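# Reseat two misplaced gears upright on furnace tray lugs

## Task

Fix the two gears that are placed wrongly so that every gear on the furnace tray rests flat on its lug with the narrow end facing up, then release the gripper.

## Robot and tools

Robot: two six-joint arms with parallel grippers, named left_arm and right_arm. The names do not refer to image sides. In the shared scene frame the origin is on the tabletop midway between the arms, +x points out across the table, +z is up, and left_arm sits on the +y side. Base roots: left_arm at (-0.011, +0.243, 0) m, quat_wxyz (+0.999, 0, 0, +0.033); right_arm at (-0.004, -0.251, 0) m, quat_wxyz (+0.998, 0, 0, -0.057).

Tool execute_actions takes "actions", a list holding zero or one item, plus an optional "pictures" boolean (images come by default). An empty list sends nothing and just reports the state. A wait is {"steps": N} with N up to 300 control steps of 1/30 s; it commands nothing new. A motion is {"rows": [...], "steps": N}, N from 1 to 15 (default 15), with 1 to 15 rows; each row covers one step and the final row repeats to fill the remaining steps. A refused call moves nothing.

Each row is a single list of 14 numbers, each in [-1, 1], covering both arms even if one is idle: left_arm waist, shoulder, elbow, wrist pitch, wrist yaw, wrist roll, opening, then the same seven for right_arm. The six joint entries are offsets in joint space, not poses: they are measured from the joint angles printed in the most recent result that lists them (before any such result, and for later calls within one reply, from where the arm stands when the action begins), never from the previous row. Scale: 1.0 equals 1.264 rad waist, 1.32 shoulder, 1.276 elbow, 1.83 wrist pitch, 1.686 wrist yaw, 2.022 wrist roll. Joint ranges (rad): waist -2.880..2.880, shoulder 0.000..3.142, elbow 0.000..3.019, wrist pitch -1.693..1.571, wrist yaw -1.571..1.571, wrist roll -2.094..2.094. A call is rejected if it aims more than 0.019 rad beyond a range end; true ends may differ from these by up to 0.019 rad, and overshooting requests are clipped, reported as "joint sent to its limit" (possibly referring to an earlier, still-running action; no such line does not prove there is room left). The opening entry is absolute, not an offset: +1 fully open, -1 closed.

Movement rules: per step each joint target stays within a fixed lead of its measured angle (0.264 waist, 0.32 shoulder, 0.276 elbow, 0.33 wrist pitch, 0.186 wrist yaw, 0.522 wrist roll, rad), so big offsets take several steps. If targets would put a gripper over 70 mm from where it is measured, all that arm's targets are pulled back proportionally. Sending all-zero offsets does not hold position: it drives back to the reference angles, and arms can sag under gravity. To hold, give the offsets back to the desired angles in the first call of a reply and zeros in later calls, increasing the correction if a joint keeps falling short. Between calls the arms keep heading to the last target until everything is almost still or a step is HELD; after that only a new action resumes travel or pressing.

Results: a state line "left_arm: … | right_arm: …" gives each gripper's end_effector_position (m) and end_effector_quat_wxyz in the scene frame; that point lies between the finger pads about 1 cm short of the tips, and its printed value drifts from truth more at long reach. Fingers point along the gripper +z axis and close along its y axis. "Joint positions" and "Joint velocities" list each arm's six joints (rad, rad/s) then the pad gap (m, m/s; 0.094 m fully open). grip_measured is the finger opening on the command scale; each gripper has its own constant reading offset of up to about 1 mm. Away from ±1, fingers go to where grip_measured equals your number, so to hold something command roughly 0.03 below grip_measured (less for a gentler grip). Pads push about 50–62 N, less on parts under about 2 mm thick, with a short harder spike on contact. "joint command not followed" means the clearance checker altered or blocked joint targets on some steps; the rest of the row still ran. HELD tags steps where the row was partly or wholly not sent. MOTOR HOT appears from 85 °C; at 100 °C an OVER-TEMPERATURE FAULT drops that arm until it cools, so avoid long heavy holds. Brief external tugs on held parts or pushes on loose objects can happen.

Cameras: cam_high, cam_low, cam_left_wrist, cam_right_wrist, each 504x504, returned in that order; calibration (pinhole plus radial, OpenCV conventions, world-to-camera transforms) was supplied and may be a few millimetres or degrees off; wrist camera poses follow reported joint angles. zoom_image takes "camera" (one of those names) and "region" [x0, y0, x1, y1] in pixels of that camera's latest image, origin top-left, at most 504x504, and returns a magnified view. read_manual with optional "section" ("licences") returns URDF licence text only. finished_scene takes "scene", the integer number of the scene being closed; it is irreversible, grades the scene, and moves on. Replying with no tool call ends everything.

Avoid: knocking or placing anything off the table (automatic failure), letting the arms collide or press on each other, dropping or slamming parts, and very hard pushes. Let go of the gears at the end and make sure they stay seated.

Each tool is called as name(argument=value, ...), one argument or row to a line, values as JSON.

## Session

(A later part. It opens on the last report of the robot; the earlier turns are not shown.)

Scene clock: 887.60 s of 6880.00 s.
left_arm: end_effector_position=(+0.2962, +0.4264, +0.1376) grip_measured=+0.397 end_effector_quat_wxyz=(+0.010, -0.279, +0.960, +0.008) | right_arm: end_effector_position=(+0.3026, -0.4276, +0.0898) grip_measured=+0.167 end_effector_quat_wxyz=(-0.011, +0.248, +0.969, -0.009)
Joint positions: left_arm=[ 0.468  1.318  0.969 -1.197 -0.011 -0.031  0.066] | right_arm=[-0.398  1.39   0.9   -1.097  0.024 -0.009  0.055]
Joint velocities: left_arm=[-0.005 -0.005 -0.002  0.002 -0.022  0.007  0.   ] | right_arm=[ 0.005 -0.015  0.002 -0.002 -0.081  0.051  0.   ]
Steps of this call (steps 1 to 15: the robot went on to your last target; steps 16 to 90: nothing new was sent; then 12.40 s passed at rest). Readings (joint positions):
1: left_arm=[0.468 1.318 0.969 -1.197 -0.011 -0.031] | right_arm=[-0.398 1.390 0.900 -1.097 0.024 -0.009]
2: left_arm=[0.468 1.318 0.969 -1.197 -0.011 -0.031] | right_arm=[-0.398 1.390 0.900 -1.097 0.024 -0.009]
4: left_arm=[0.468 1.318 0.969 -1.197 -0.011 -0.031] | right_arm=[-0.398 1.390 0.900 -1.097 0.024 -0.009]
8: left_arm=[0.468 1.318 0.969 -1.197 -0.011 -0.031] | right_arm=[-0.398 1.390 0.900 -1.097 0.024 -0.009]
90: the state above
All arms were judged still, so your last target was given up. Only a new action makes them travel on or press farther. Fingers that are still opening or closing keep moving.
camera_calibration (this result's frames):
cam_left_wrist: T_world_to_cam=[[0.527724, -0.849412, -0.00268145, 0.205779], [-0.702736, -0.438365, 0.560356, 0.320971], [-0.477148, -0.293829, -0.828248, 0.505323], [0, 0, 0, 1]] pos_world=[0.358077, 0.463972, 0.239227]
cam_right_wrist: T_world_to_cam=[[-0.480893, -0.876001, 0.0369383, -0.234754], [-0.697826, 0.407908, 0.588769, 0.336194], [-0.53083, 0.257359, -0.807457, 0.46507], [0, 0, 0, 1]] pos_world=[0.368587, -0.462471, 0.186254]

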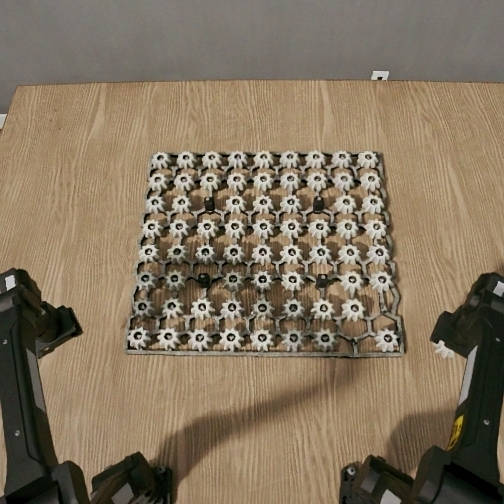

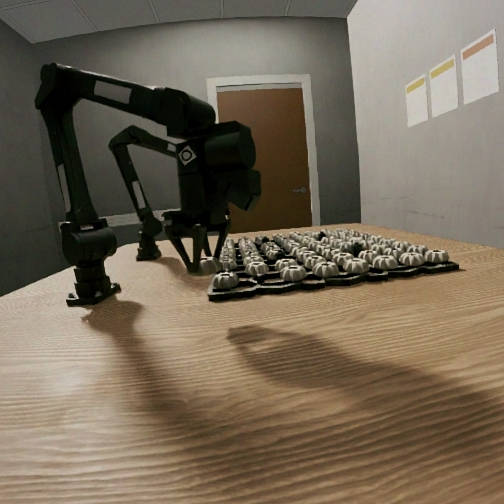

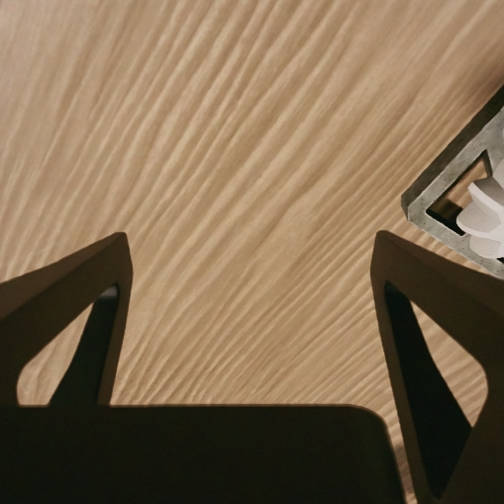

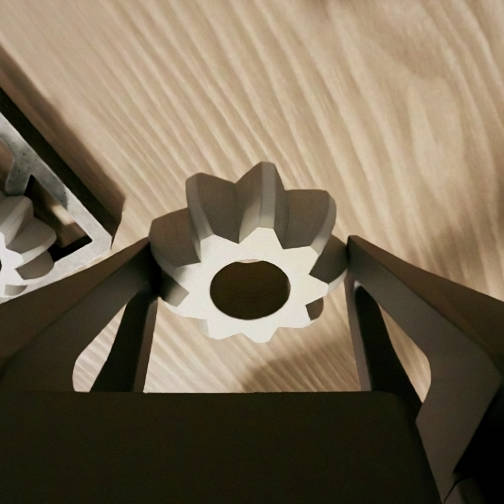

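execute_actions(
  actions=[
    {"rows":[[0,0,0.015,0,0,0,0.4,0.03,0.01,0.04,0,0,-0.05,0.1],[0,0,0.015,0,0,0,0.4,0.06,0.02,0.07,0,0,-0.1,0.1],[0,0,0.015,0,0,0,0.4,0.09,0.03,0.09,0,0,-0.15,0.1],[0,0,0.015,0,0,0,0.4,0.12,0.04,0.1,0,0,-0.2,0.1],[0,0,0.015,0,0,0,0.4,0.15,0.05,0.11,0,0,-0.25,0.1],[0,0,0.015,0,0,0,0.4,0.18,0.06,0.12,0,0,-0.3,0.1],[0,0,0.015,0,0,0,0.4,0.21,0.07,0.13,0,0,-0.35,0.1],[0,0,0.015,0,0,0,0.4,0.24,0.075,0.135,0,0,-0.4,0.1],[0,0,0.015,0,0,0,0.4,0.27,0.08,0.14,0,0,-0.44,0.1],[0,0,0.015,0,0,0,0.4,0.291,0.083,0.14,-0.007,0,-0.47,0.1]],"steps":15},
  ],
)

execute_actions(
  actions=[
    {"steps":20},
  ],
)

Scene clock: 896.70 s of 6880.00 s.
left_arm: end_effector_position=(+0.2962, +0.4264, +0.1376) grip_measured=+0.397 end_effector_quat_wxyz=(+0.010, -0.279, +0.960, +0.008) | right_arm: end_effector_position=(+0.3980, -0.2951, +0.0921) grip_measured=+0.168 end_effector_quat_wxyz=(-0.005, -0.360, +0.933, -0.005)
Joint positions: left_arm=[ 0.468  1.318  0.969 -1.197 -0.011 -0.031  0.066] | right_arm=[ 0.01   1.507  1.032 -1.1    0.014 -0.839  0.055]
Joint velocities: left_arm=[-0.005 -0.005 -0.002  0.002 -0.037  0.022  0.001] | right_arm=[ 0.005 -0.024 -0.002 -0.017 -0.007 -0.784  0.   ]
Steps of this call (steps 1 to 90: nothing new was sent; then 5.60 s passed at rest; steps 91 to 105: all 15 steps of this action). Readings (joint positions):
91: left_arm=[0.468 1.318 0.969 -1.197 -0.011 -0.031] | right_arm=[-0.396 1.391 0.900 -1.097 0.025 -0.022]
92: left_arm=[0.468 1.318 0.969 -1.197 -0.011 -0.031] | right_arm=[-0.389 1.393 0.902 -1.097 0.027 -0.052]
94: left_arm=[0.468 1.318 0.969 -1.197 -0.011 -0.031] | right_arm=[-0.350 1.407 0.918 -1.097 0.030 -0.151]
98: left_arm=[0.468 1.318 0.969 -1.197 -0.011 -0.031] | right_arm=[-0.197 1.463 0.984 -1.097 0.029 -0.433]
105: the state above
camera_calibration (this result's frames):
cam_left_wrist: T_world_to_cam=[[0.527724, -0.849412, -0.00268145, 0.205779], [-0.702736, -0.438365, 0.560356, 0.320971], [-0.477148, -0.293829, -0.828248, 0.505323], [0, 0, 0, 1]] pos_world=[0.358077, 0.463972, 0.239227]
cam_right_wrist: T_world_to_cam=[[0.670813, -0.741366, 0.0196398, -0.489951], [-0.608238, -0.534816, 0.586532, 0.0336882], [-0.424331, -0.405399, -0.809688, 0.245749], [0, 0, 0, 1]] pos_world=[0.453435, -0.24559, 0.188843]

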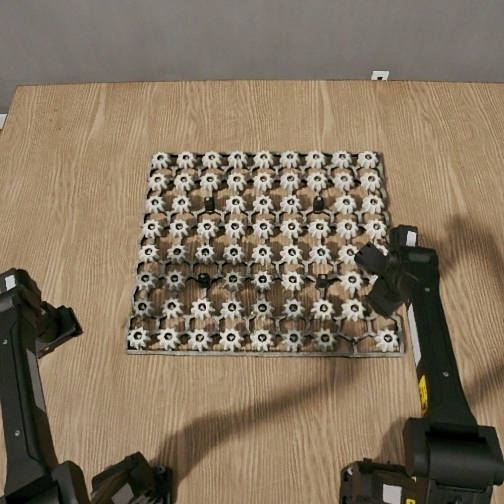

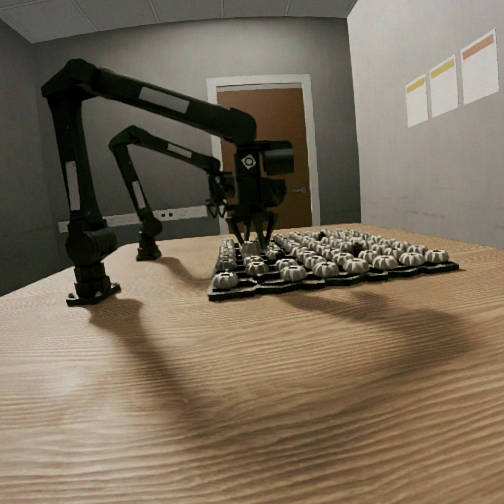

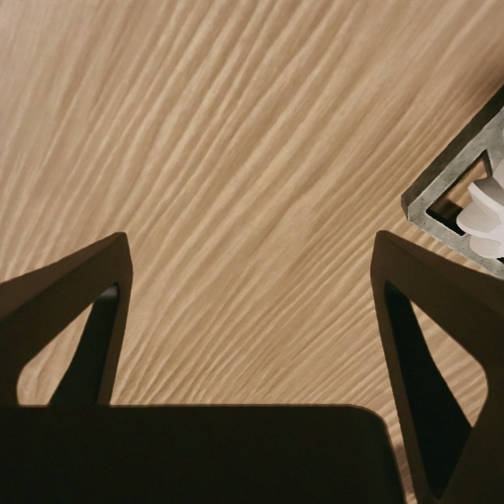

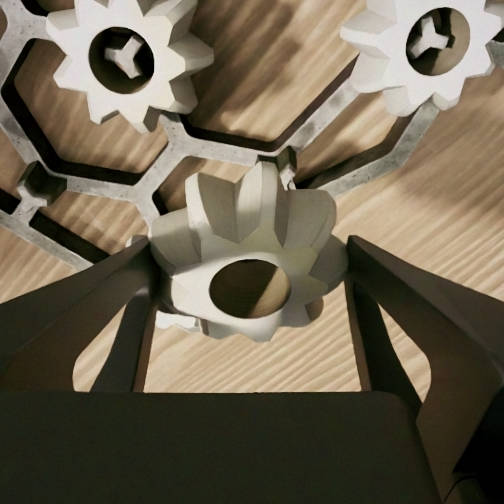

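Scene clock: 897.37 s of 6880.00 s.
left_arm: end_effector_position=(+0.2962, +0.4264, +0.1376) grip_measured=+0.397 end_effector_quat_wxyz=(+0.010, -0.279, +0.960, +0.008) | right_arm: end_effector_position=(+0.3957, -0.3129, +0.0922) grip_measured=+0.168 end_effector_quat_wxyz=(-0.008, -0.392, +0.920, -0.009)
Joint positions: left_arm=[ 0.468  1.318  0.969 -1.197 -0.011 -0.031  0.066] | right_arm=[-0.03   1.507  1.032 -1.1    0.023 -0.949  0.055]
Joint velocities: left_arm=[-0.005 -0.015  0.002 -0.012 -0.007 -0.022 -0.001] | right_arm=[-0.015  0.015 -0.007 -0.007  0.007 -0.007  0.001]
Steps of this call (steps 1 to 20: the robot went on to your last target). Readings (joint positions):
1: left_arm=[0.468 1.318 0.969 -1.197 -0.011 -0.031] | right_arm=[0.008 1.507 1.032 -1.100 0.016 -0.861]
2: left_arm=[0.468 1.318 0.969 -1.197 -0.011 -0.031] | right_arm=[0.003 1.507 1.032 -1.100 0.017 -0.879]
4: left_arm=[0.468 1.318 0.969 -1.197 -0.011 -0.031] | right_arm=[-0.013 1.507 1.032 -1.100 0.020 -0.905]
8: left_arm=[0.468 1.318 0.969 -1.197 -0.011 -0.031] | right_arm=[-0.030 1.507 1.032 -1.100 0.023 -0.931]
20: the state above
camera_calibration (this result's frames):
cam_left_wrist: T_world_to_cam=[[0.527724, -0.849412, -0.00268145, 0.205779], [-0.702736, -0.438365, 0.560356, 0.320971], [-0.477148, -0.293829, -0.828248, 0.505323], [0, 0, 0, 1]] pos_world=[0.358077, 0.463972, 0.239227]
cam_right_wrist: T_world_to_cam=[[0.720435, -0.693133, 0.0232319, -0.506465], [-0.568235, -0.57075, 0.59275, -0.00495258], [-0.397595, -0.440239, -0.805051, 0.215628], [0, 0, 0, 1]] pos_world=[0.447794, -0.258947, 0.188294]

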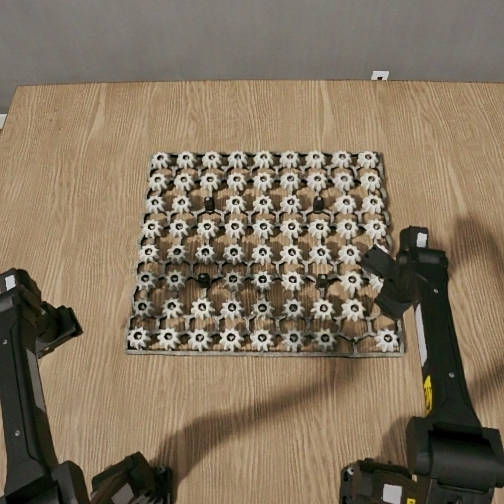

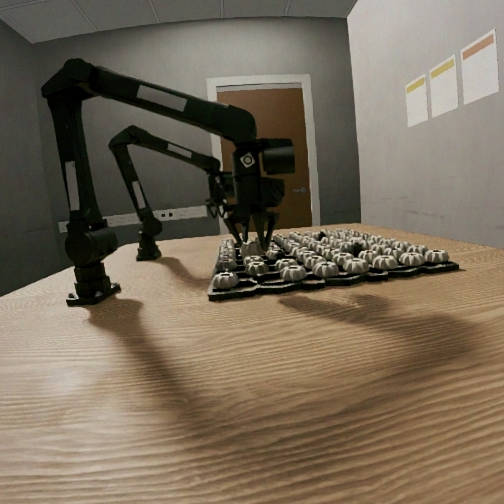

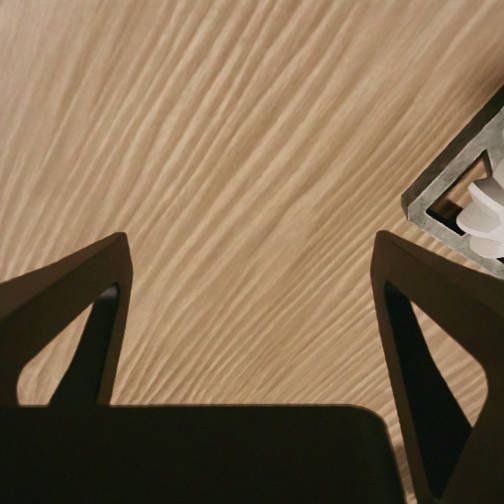

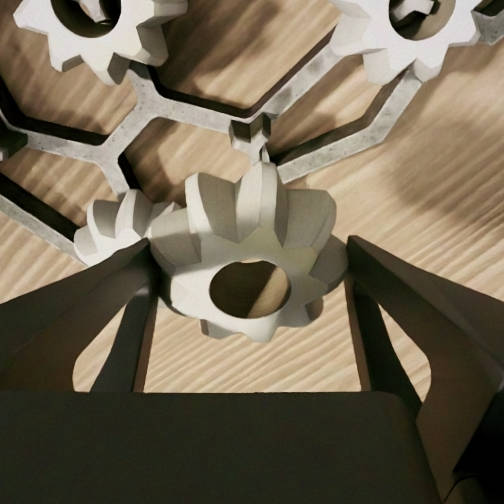

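execute_actions(
  actions=[
    {"rows":[[0,0,0.015,0,0,0,0.4,0.008,0.016,-0.005,0.015,0,0,0.1],[0,0,0.015,0,0,0,0.4,0.016,0.032,-0.011,0.03,0,0,0.1],[0,0,0.015,0,0,0,0.4,0.022,0.048,-0.017,0.046,0,0,0.1],[0,0,0.015,0,0,0,0.4,0.022,0.065,-0.023,0.063,0,0,0.1]],"steps":15},
  ],
)

execute_actions(
  actions=[
    {"steps":15},
  ],
)

Scene clock: 908.57 s of 6880.00 s.
left_arm: end_effector_position=(+0.2962, +0.4264, +0.1376) grip_measured=+0.397 end_effector_quat_wxyz=(+0.010, -0.279, +0.960, +0.008) | right_arm: end_effector_position=(+0.4026, -0.3043, +0.0425) grip_measured=+0.168 end_effector_quat_wxyz=(-0.020, -0.403, +0.915, -0.003)
Joint positions: left_arm=[ 0.468  1.318  0.969 -1.197 -0.011 -0.031  0.066] | right_arm=[-0.006  1.608  1.    -0.994  0.026 -0.95   0.055]
Joint velocities: left_arm=[-0.005  0.005 -0.007 -0.012  0.022 -0.066 -0.   ] | right_arm=[-0.005 -0.005  0.002 -0.017  0.022 -0.066  0.   ]
Steps of this call (steps 1 to 15: the robot went on to your last target; steps 16 to 90: nothing new was sent; then 7.70 s passed at rest; steps 91 to 105: all 15 steps of this action). Readings (joint positions):
91: left_arm=[0.468 1.318 0.969 -1.197 -0.011 -0.031] | right_arm=[-0.030 1.508 1.031 -1.098 0.023 -0.950]
92: left_arm=[0.468 1.318 0.969 -1.197 -0.011 -0.031] | right_arm=[-0.029 1.510 1.030 -1.090 0.023 -0.950]
94: left_arm=[0.468 1.318 0.969 -1.197 -0.011 -0.031] | right_arm=[-0.024 1.526 1.025 -1.051 0.023 -0.950]
98: left_arm=[0.468 1.318 0.969 -1.197 -0.011 -0.031] | right_arm=[-0.009 1.586 1.013 -0.998 0.023 -0.950]
105: the state above
camera_calibration (this result's frames):
cam_left_wrist: T_world_to_cam=[[0.527724, -0.849412, -0.00268145, 0.205779], [-0.702736, -0.438365, 0.560356, 0.320971], [-0.477148, -0.293829, -0.828248, 0.505323], [0, 0, 0, 1]] pos_world=[0.358077, 0.463972, 0.239227]
cam_right_wrist: T_world_to_cam=[[0.7383, -0.674468, 0.00242548, -0.504943], [-0.536863, -0.585488, 0.607439, 0.015621], [-0.408278, -0.449774, -0.794363, 0.183142], [0, 0, 0, 1]] pos_world=[0.455958, -0.24905, 0.137217]

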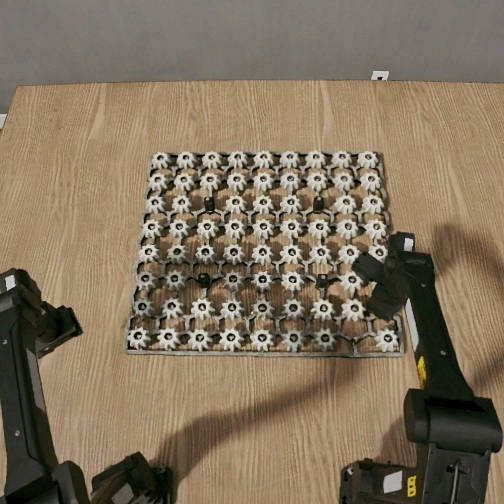

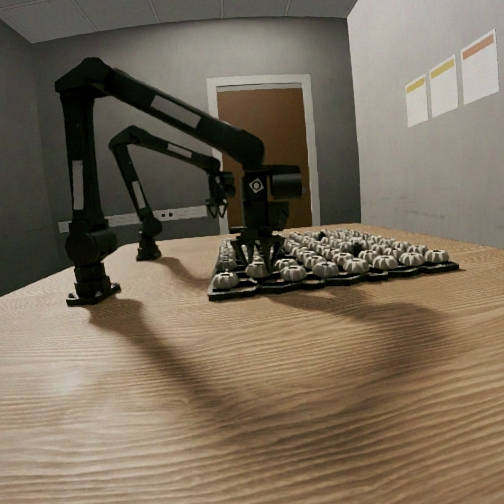

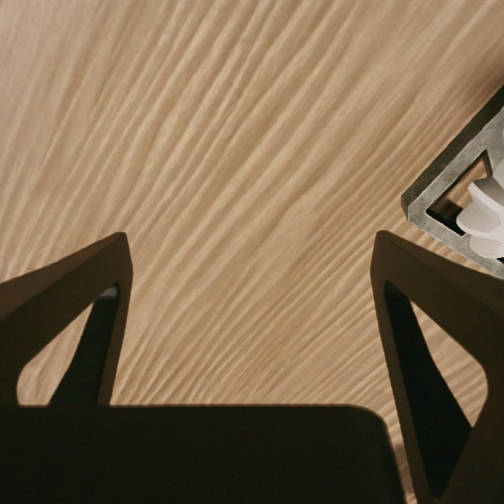

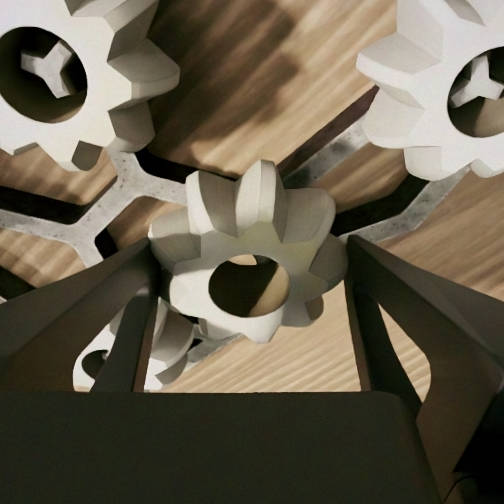

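Scene clock: 909.07 s of 6880.00 s.
left_arm: end_effector_position=(+0.2962, +0.4264, +0.1376) grip_measured=+0.397 end_effector_quat_wxyz=(+0.010, -0.279, +0.960, +0.008) | right_arm: end_effector_position=(+0.4026, -0.3043, +0.0425) grip_measured=+0.168 end_effector_quat_wxyz=(-0.020, -0.403, +0.915, -0.003)
Joint positions: left_arm=[ 0.468  1.318  0.969 -1.197 -0.011 -0.031  0.066] | right_arm=[-0.006  1.608  1.    -0.994  0.026 -0.95   0.055]
Joint velocities: left_arm=[-0.005  0.005 -0.002  0.002 -0.022 -0.022  0.001] | right_arm=[-0.005 -0.005  0.007 -0.012 -0.022 -0.007  0.   ]
Steps of this call (steps 1 to 15: the robot went on to your last target). Readings (joint positions):
1: left_arm=[0.468 1.318 0.969 -1.197 -0.011 -0.031] | right_arm=[-0.006 1.608 1.000 -0.994 0.026 -0.950]
2: left_arm=[0.468 1.318 0.969 -1.197 -0.011 -0.031] | right_arm=[-0.006 1.608 1.000 -0.994 0.026 -0.950]
4: left_arm=[0.468 1.318 0.969 -1.197 -0.011 -0.031] | right_arm=[-0.006 1.608 1.000 -0.994 0.026 -0.950]
8: left_arm=[0.468 1.318 0.969 -1.197 -0.011 -0.031] | right_arm=[-0.006 1.608 1.000 -0.994 0.026 -0.950]
15: the state above
All arms were judged still, so your last target was given up. Only a new action makes them travel on or press farther. Fingers that are still opening or closing keep moving.
camera_calibration (this result's frames):
cam_left_wrist: T_world_to_cam=[[0.527724, -0.849412, -0.00268145, 0.205779], [-0.702736, -0.438365, 0.560356, 0.320971], [-0.477148, -0.293829, -0.828248, 0.505323], [0, 0, 0, 1]] pos_world=[0.358077, 0.463972, 0.239227]
cam_right_wrist: T_world_to_cam=[[0.7383, -0.674468, 0.00242548, -0.504943], [-0.536863, -0.585488, 0.607439, 0.015621], [-0.408278, -0.449774, -0.794363, 0.183142], [0, 0, 0, 1]] pos_world=[0.455958, -0.24905, 0.137217]

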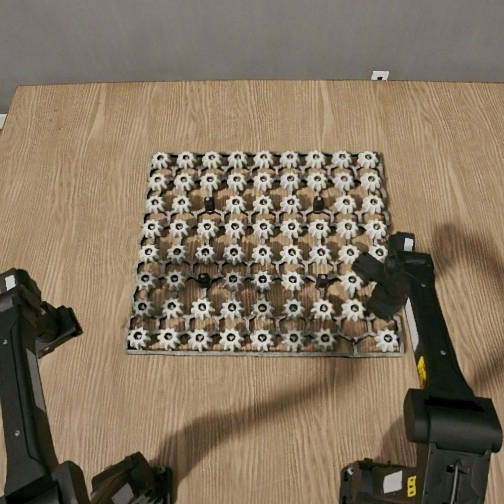

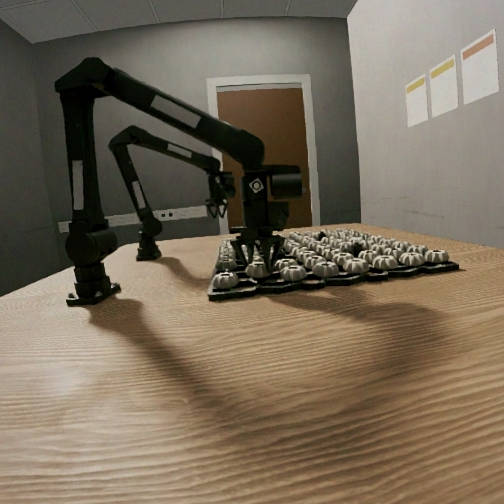

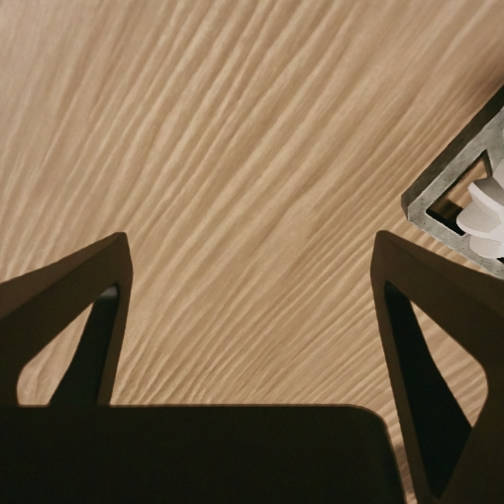

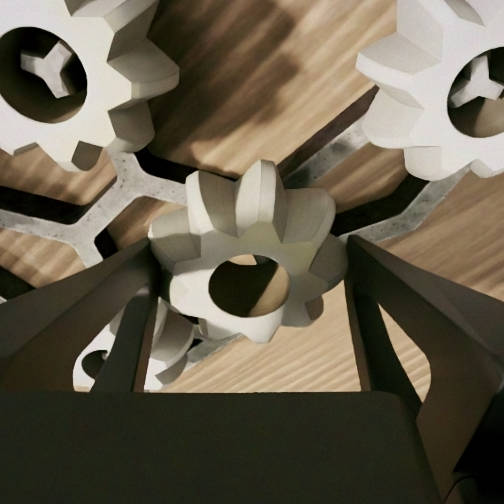

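execute_actions(
  actions=[
    {"rows":[[0,0,0.015,0,0,0,0.4,0,0.01,-0.003,0.008,0,0,0.1],[0,0,0.015,0,0,0,0.4,0,0.018,-0.005,0.014,0,0,0.1]],"steps":15},
  ],
)

zoom_image(
  camera="cam_right_wrist",
  region=[150,180,350,380],
)

Scene clock: 917.77 s of 6880.00 s.
left_arm: end_effector_position=(+0.2962, +0.4264, +0.1376) grip_measured=+0.397 end_effector_quat_wxyz=(+0.010, -0.279, +0.960, +0.008) | right_arm: end_effector_position=(+0.4039, -0.3050, +0.0353) grip_measured=+0.168 end_effector_quat_wxyz=(-0.024, -0.404, +0.915, -0.003)
Joint positions: left_arm=[ 0.468  1.318  0.969 -1.197 -0.011 -0.031  0.066] | right_arm=[-0.006  1.627  1.    -0.982  0.029 -0.95   0.055]
Joint velocities: left_arm=[-0.015 -0.005 -0.007  0.007  0.007  0.022 -0.   ] | right_arm=[-0.005 -0.005 -0.007 -0.017  0.022 -0.081 -0.001]
Steps of this call (steps 1 to 90: nothing new was sent; then 5.20 s passed at rest; steps 91 to 105: all 15 steps of this action). Readings (joint positions):
91: left_arm=[0.468 1.318 0.969 -1.197 -0.011 -0.031] | right_arm=[-0.006 1.609 1.000 -0.994 0.026 -0.950]
92: left_arm=[0.468 1.318 0.969 -1.197 -0.011 -0.031] | right_arm=[-0.006 1.610 1.000 -0.993 0.026 -0.950]
94: left_arm=[0.468 1.318 0.969 -1.197 -0.011 -0.031] | right_arm=[-0.006 1.615 1.000 -0.986 0.027 -0.950]
98: left_arm=[0.468 1.318 0.969 -1.197 -0.011 -0.031] | right_arm=[-0.006 1.626 1.000 -0.982 0.029 -0.950]
105: the state above
camera_calibration (this result's frames):
cam_left_wrist: T_world_to_cam=[[0.527724, -0.849412, -0.00268145, 0.205779], [-0.702736, -0.438365, 0.560356, 0.320971], [-0.477148, -0.293829, -0.828248, 0.505323], [0, 0, 0, 1]] pos_world=[0.358077, 0.463972, 0.239227]
cam_right_wrist: T_world_to_cam=[[0.738387, -0.674377, -0.000232732, -0.506333], [-0.53308, -0.583889, 0.61229, 0.0190614], [-0.413051, -0.451983, -0.790633, 0.178745], [0, 0, 0, 1]] pos_world=[0.457862, -0.24954, 0.129533]

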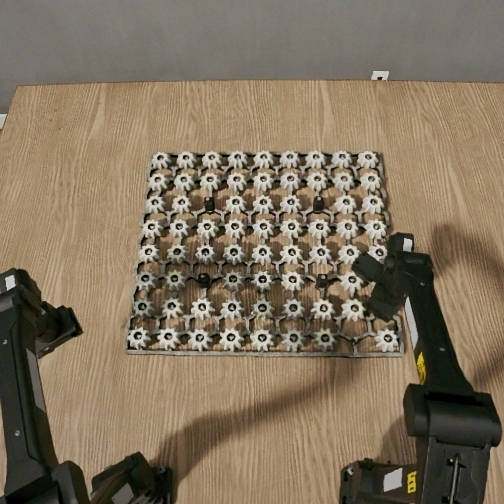

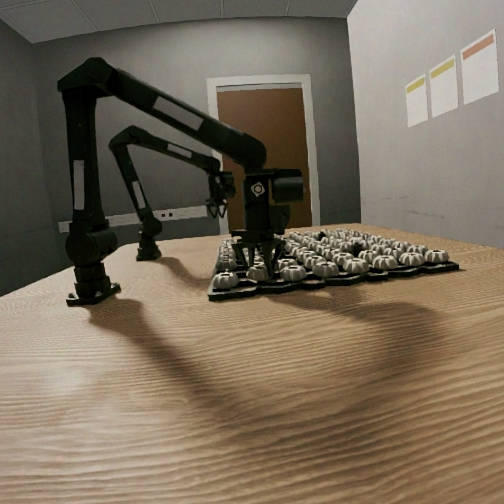

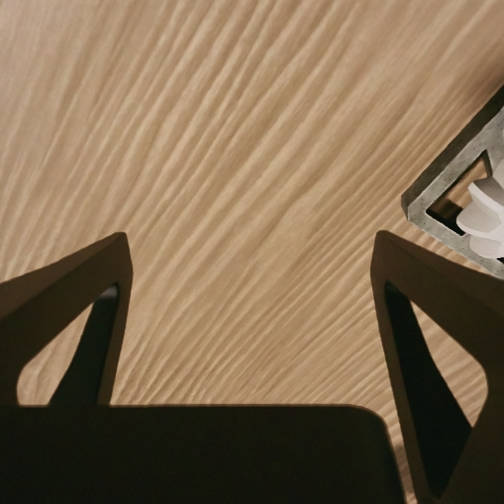

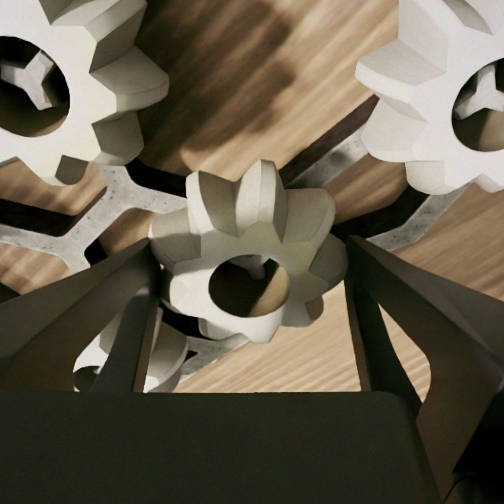

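Region (150, 180, 350, 380) of cam_right_wrist's 504x504 image, scaled by 2.520, with more detail than that image has.

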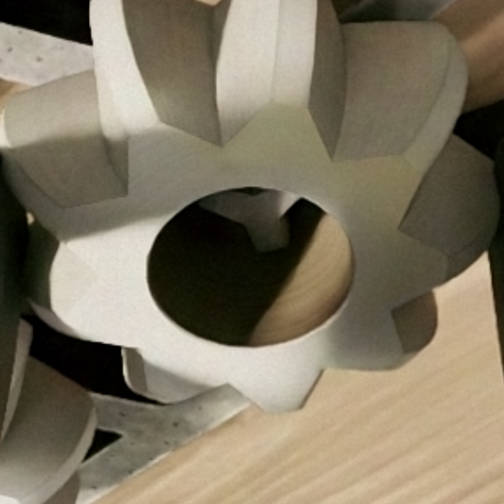

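execute_actions(
  actions=[
    {"rows":[[0,0,0.015,0,0,0,0.4,0,0.008,-0.003,0.008,0,0,0.1],[0,0,0.015,0,0,0,0.4,0,0.016,-0.006,0.014,0,0,0.1]],"steps":15},
  ],
)

zoom_image(
  camera="cam_right_wrist",
  region=[100,130,400,430],
)

Scene clock: 921.77 s of 6880.00 s.
left_arm: end_effector_position=(+0.2962, +0.4264, +0.1376) grip_measured=+0.397 end_effector_quat_wxyz=(+0.010, -0.279, +0.960, +0.008) | right_arm: end_effector_position=(+0.4045, -0.3058, +0.0289) grip_measured=+0.168 end_effector_quat_wxyz=(-0.026, -0.404, +0.915, -0.004)
Joint positions: left_arm=[ 0.468  1.318  0.969 -1.197 -0.011 -0.031  0.066] | right_arm=[-0.006  1.641  0.998 -0.969  0.033 -0.95   0.055]
Joint velocities: left_arm=[-0.015 -0.015 -0.012  0.007  0.007 -0.037  0.001] | right_arm=[-0.005 -0.005 -0.002  0.007 -0.007 -0.007 -0.001]
Steps of this call (steps 1 to 15: the robot went on to your last target; steps 16 to 90: nothing new was sent; then 0.50 s passed at rest; steps 91 to 105: all 15 steps of this action). Readings (joint positions):
91: left_arm=[0.468 1.318 0.969 -1.197 -0.011 -0.031] | right_arm=[-0.006 1.627 1.000 -0.982 0.030 -0.950]
92: left_arm=[0.468 1.318 0.969 -1.197 -0.011 -0.031] | right_arm=[-0.006 1.628 1.000 -0.980 0.030 -0.950]
94: left_arm=[0.468 1.318 0.969 -1.197 -0.011 -0.031] | right_arm=[-0.006 1.632 1.000 -0.975 0.031 -0.950]
98: left_arm=[0.468 1.318 0.969 -1.197 -0.011 -0.031] | right_arm=[-0.006 1.640 0.999 -0.970 0.033 -0.950]
105: the state above
camera_calibration (this result's frames):
cam_left_wrist: T_world_to_cam=[[0.527724, -0.849412, -0.00268145, 0.205779], [-0.702736, -0.438365, 0.560356, 0.320971], [-0.477148, -0.293829, -0.828248, 0.505323], [0, 0, 0, 1]] pos_world=[0.358077, 0.463972, 0.239227]
cam_right_wrist: T_world_to_cam=[[0.738485, -0.674269, -0.00111885, -0.507248], [-0.530387, -0.581923, 0.616487, 0.0222825], [-0.416329, -0.454673, -0.787364, 0.173982], [0, 0, 0, 1]] pos_world=[0.458848, -0.24995, 0.122683]

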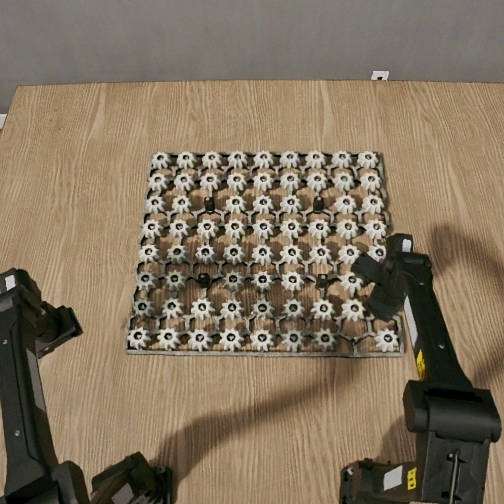

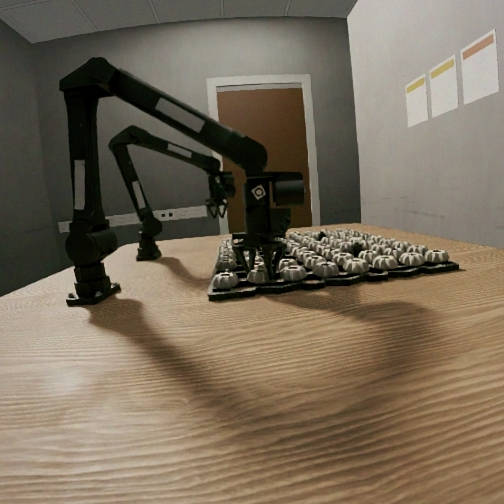

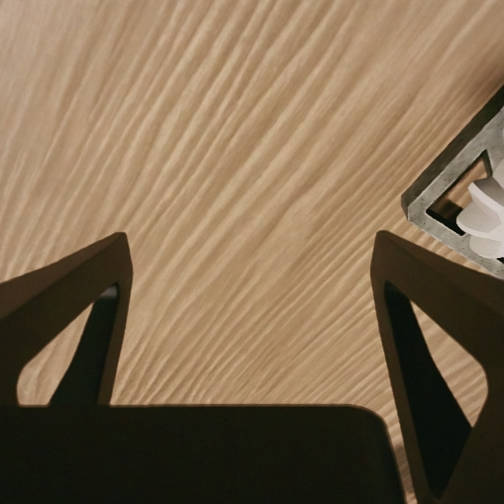

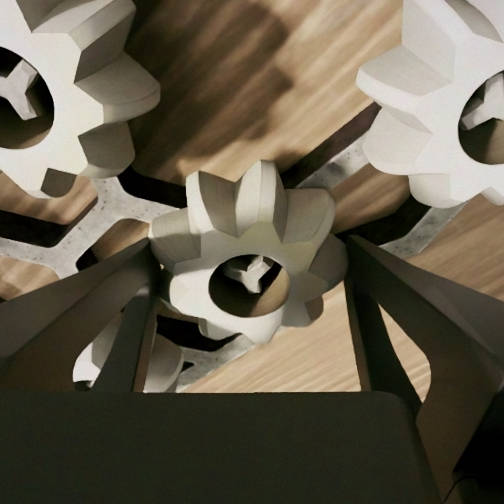

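Region (100, 130, 400, 430) of cam_right_wrist's 504x504 image, scaled by 1.680, with more detail than that image has.

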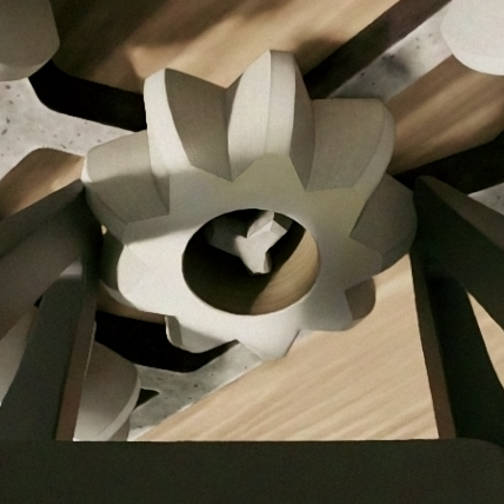

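Aligned. Down another ~6 mm.

execute_actions(
  actions=[
    {"rows":[[0,0,0.015,0,0,0,0.4,0,0.007,-0.003,0.008,0,0,0.1],[0,0,0.015,0,0,0,0.4,0,0.014,-0.005,0.014,0,0,0.1]],"steps":15},
  ],
)

Scene clock: 924.33 s of 6880.00 s.
left_arm: end_effector_position=(+0.2962, +0.4264, +0.1376) grip_measured=+0.397 end_effector_quat_wxyz=(+0.010, -0.279, +0.960, +0.008) | right_arm: end_effector_position=(+0.4049, -0.3059, +0.0285) grip_measured=+0.168 end_effector_quat_wxyz=(-0.026, -0.404, +0.915, -0.004)
Joint positions: left_arm=[ 0.468  1.318  0.969 -1.197 -0.011 -0.031  0.066] | right_arm=[-0.006  1.642  0.998 -0.967  0.034 -0.95   0.055]
Joint velocities: left_arm=[ 0.015 -0.005 -0.007 -0.002 -0.051  0.007  0.001] | right_arm=[-0.005  0.005  0.002 -0.012  0.066 -0.007 -0.   ]
Steps of this call (steps 1 to 15: the robot went on to your last target; steps 16 to 62: nothing new was sent; steps 63 to 77: all 15 steps of this action). Readings (joint positions):
63: left_arm=[0.468 1.318 0.969 -1.197 -0.011 -0.031] | right_arm=[-0.006 1.641 0.998 -0.968 0.033 -0.950]
64: left_arm=[0.468 1.318 0.969 -1.197 -0.011 -0.031] | right_arm=[-0.006 1.642 0.998 -0.967 0.034 -0.950]
66: left_arm=[0.468 1.318 0.969 -1.197 -0.011 -0.031] | right_arm=[-0.006 1.642 0.998 -0.967 0.034 -0.950]
70: left_arm=[0.468 1.318 0.969 -1.197 -0.011 -0.031] | right_arm=[-0.006 1.642 0.998 -0.967 0.034 -0.950]
77: the state above
camera_calibration (this result's frames):
cam_left_wrist: T_world_to_cam=[[0.527724, -0.849412, -0.00268145, 0.205779], [-0.702736, -0.438365, 0.560356, 0.320971], [-0.477148, -0.293829, -0.828248, 0.505323], [0, 0, 0, 1]] pos_world=[0.358077, 0.463972, 0.239227]
cam_right_wrist: T_world_to_cam=[[0.738506, -0.674246, 0.00025548, -0.507684], [-0.531013, -0.581388, 0.616452, 0.0229881], [-0.415492, -0.455389, -0.787393, 0.173254], [0, 0, 0, 1]] pos_world=[0.45912, -0.250041, 0.122377]

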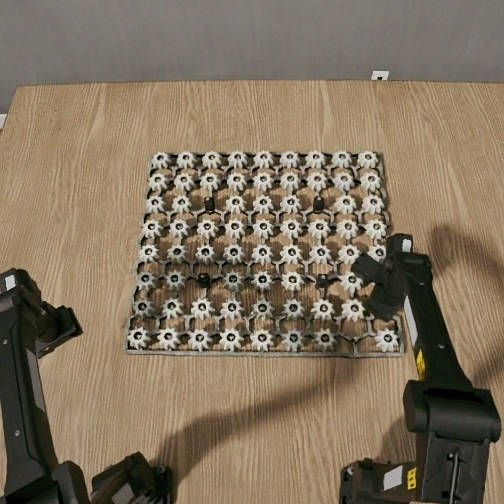

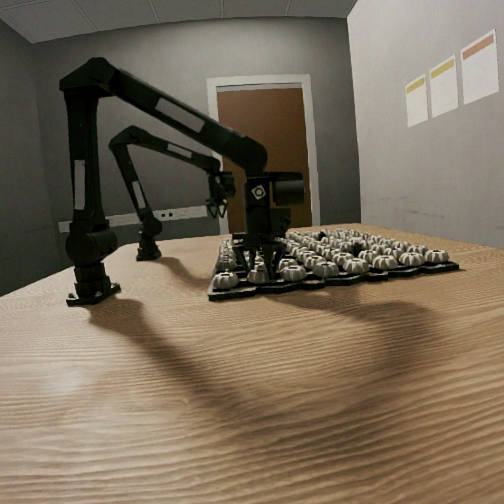

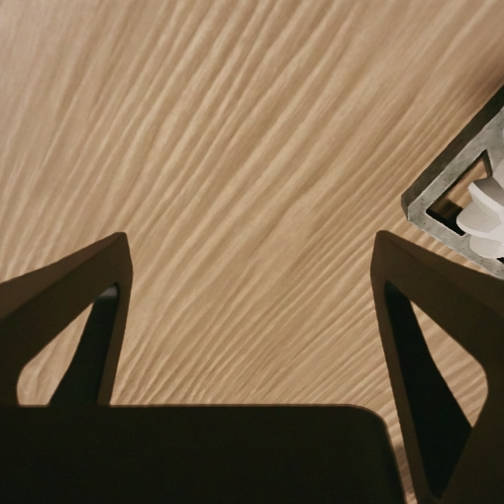

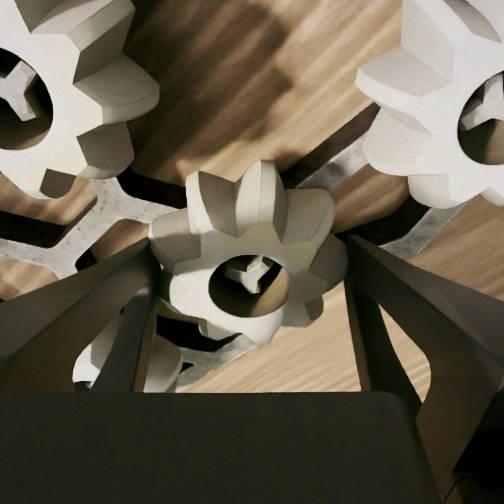

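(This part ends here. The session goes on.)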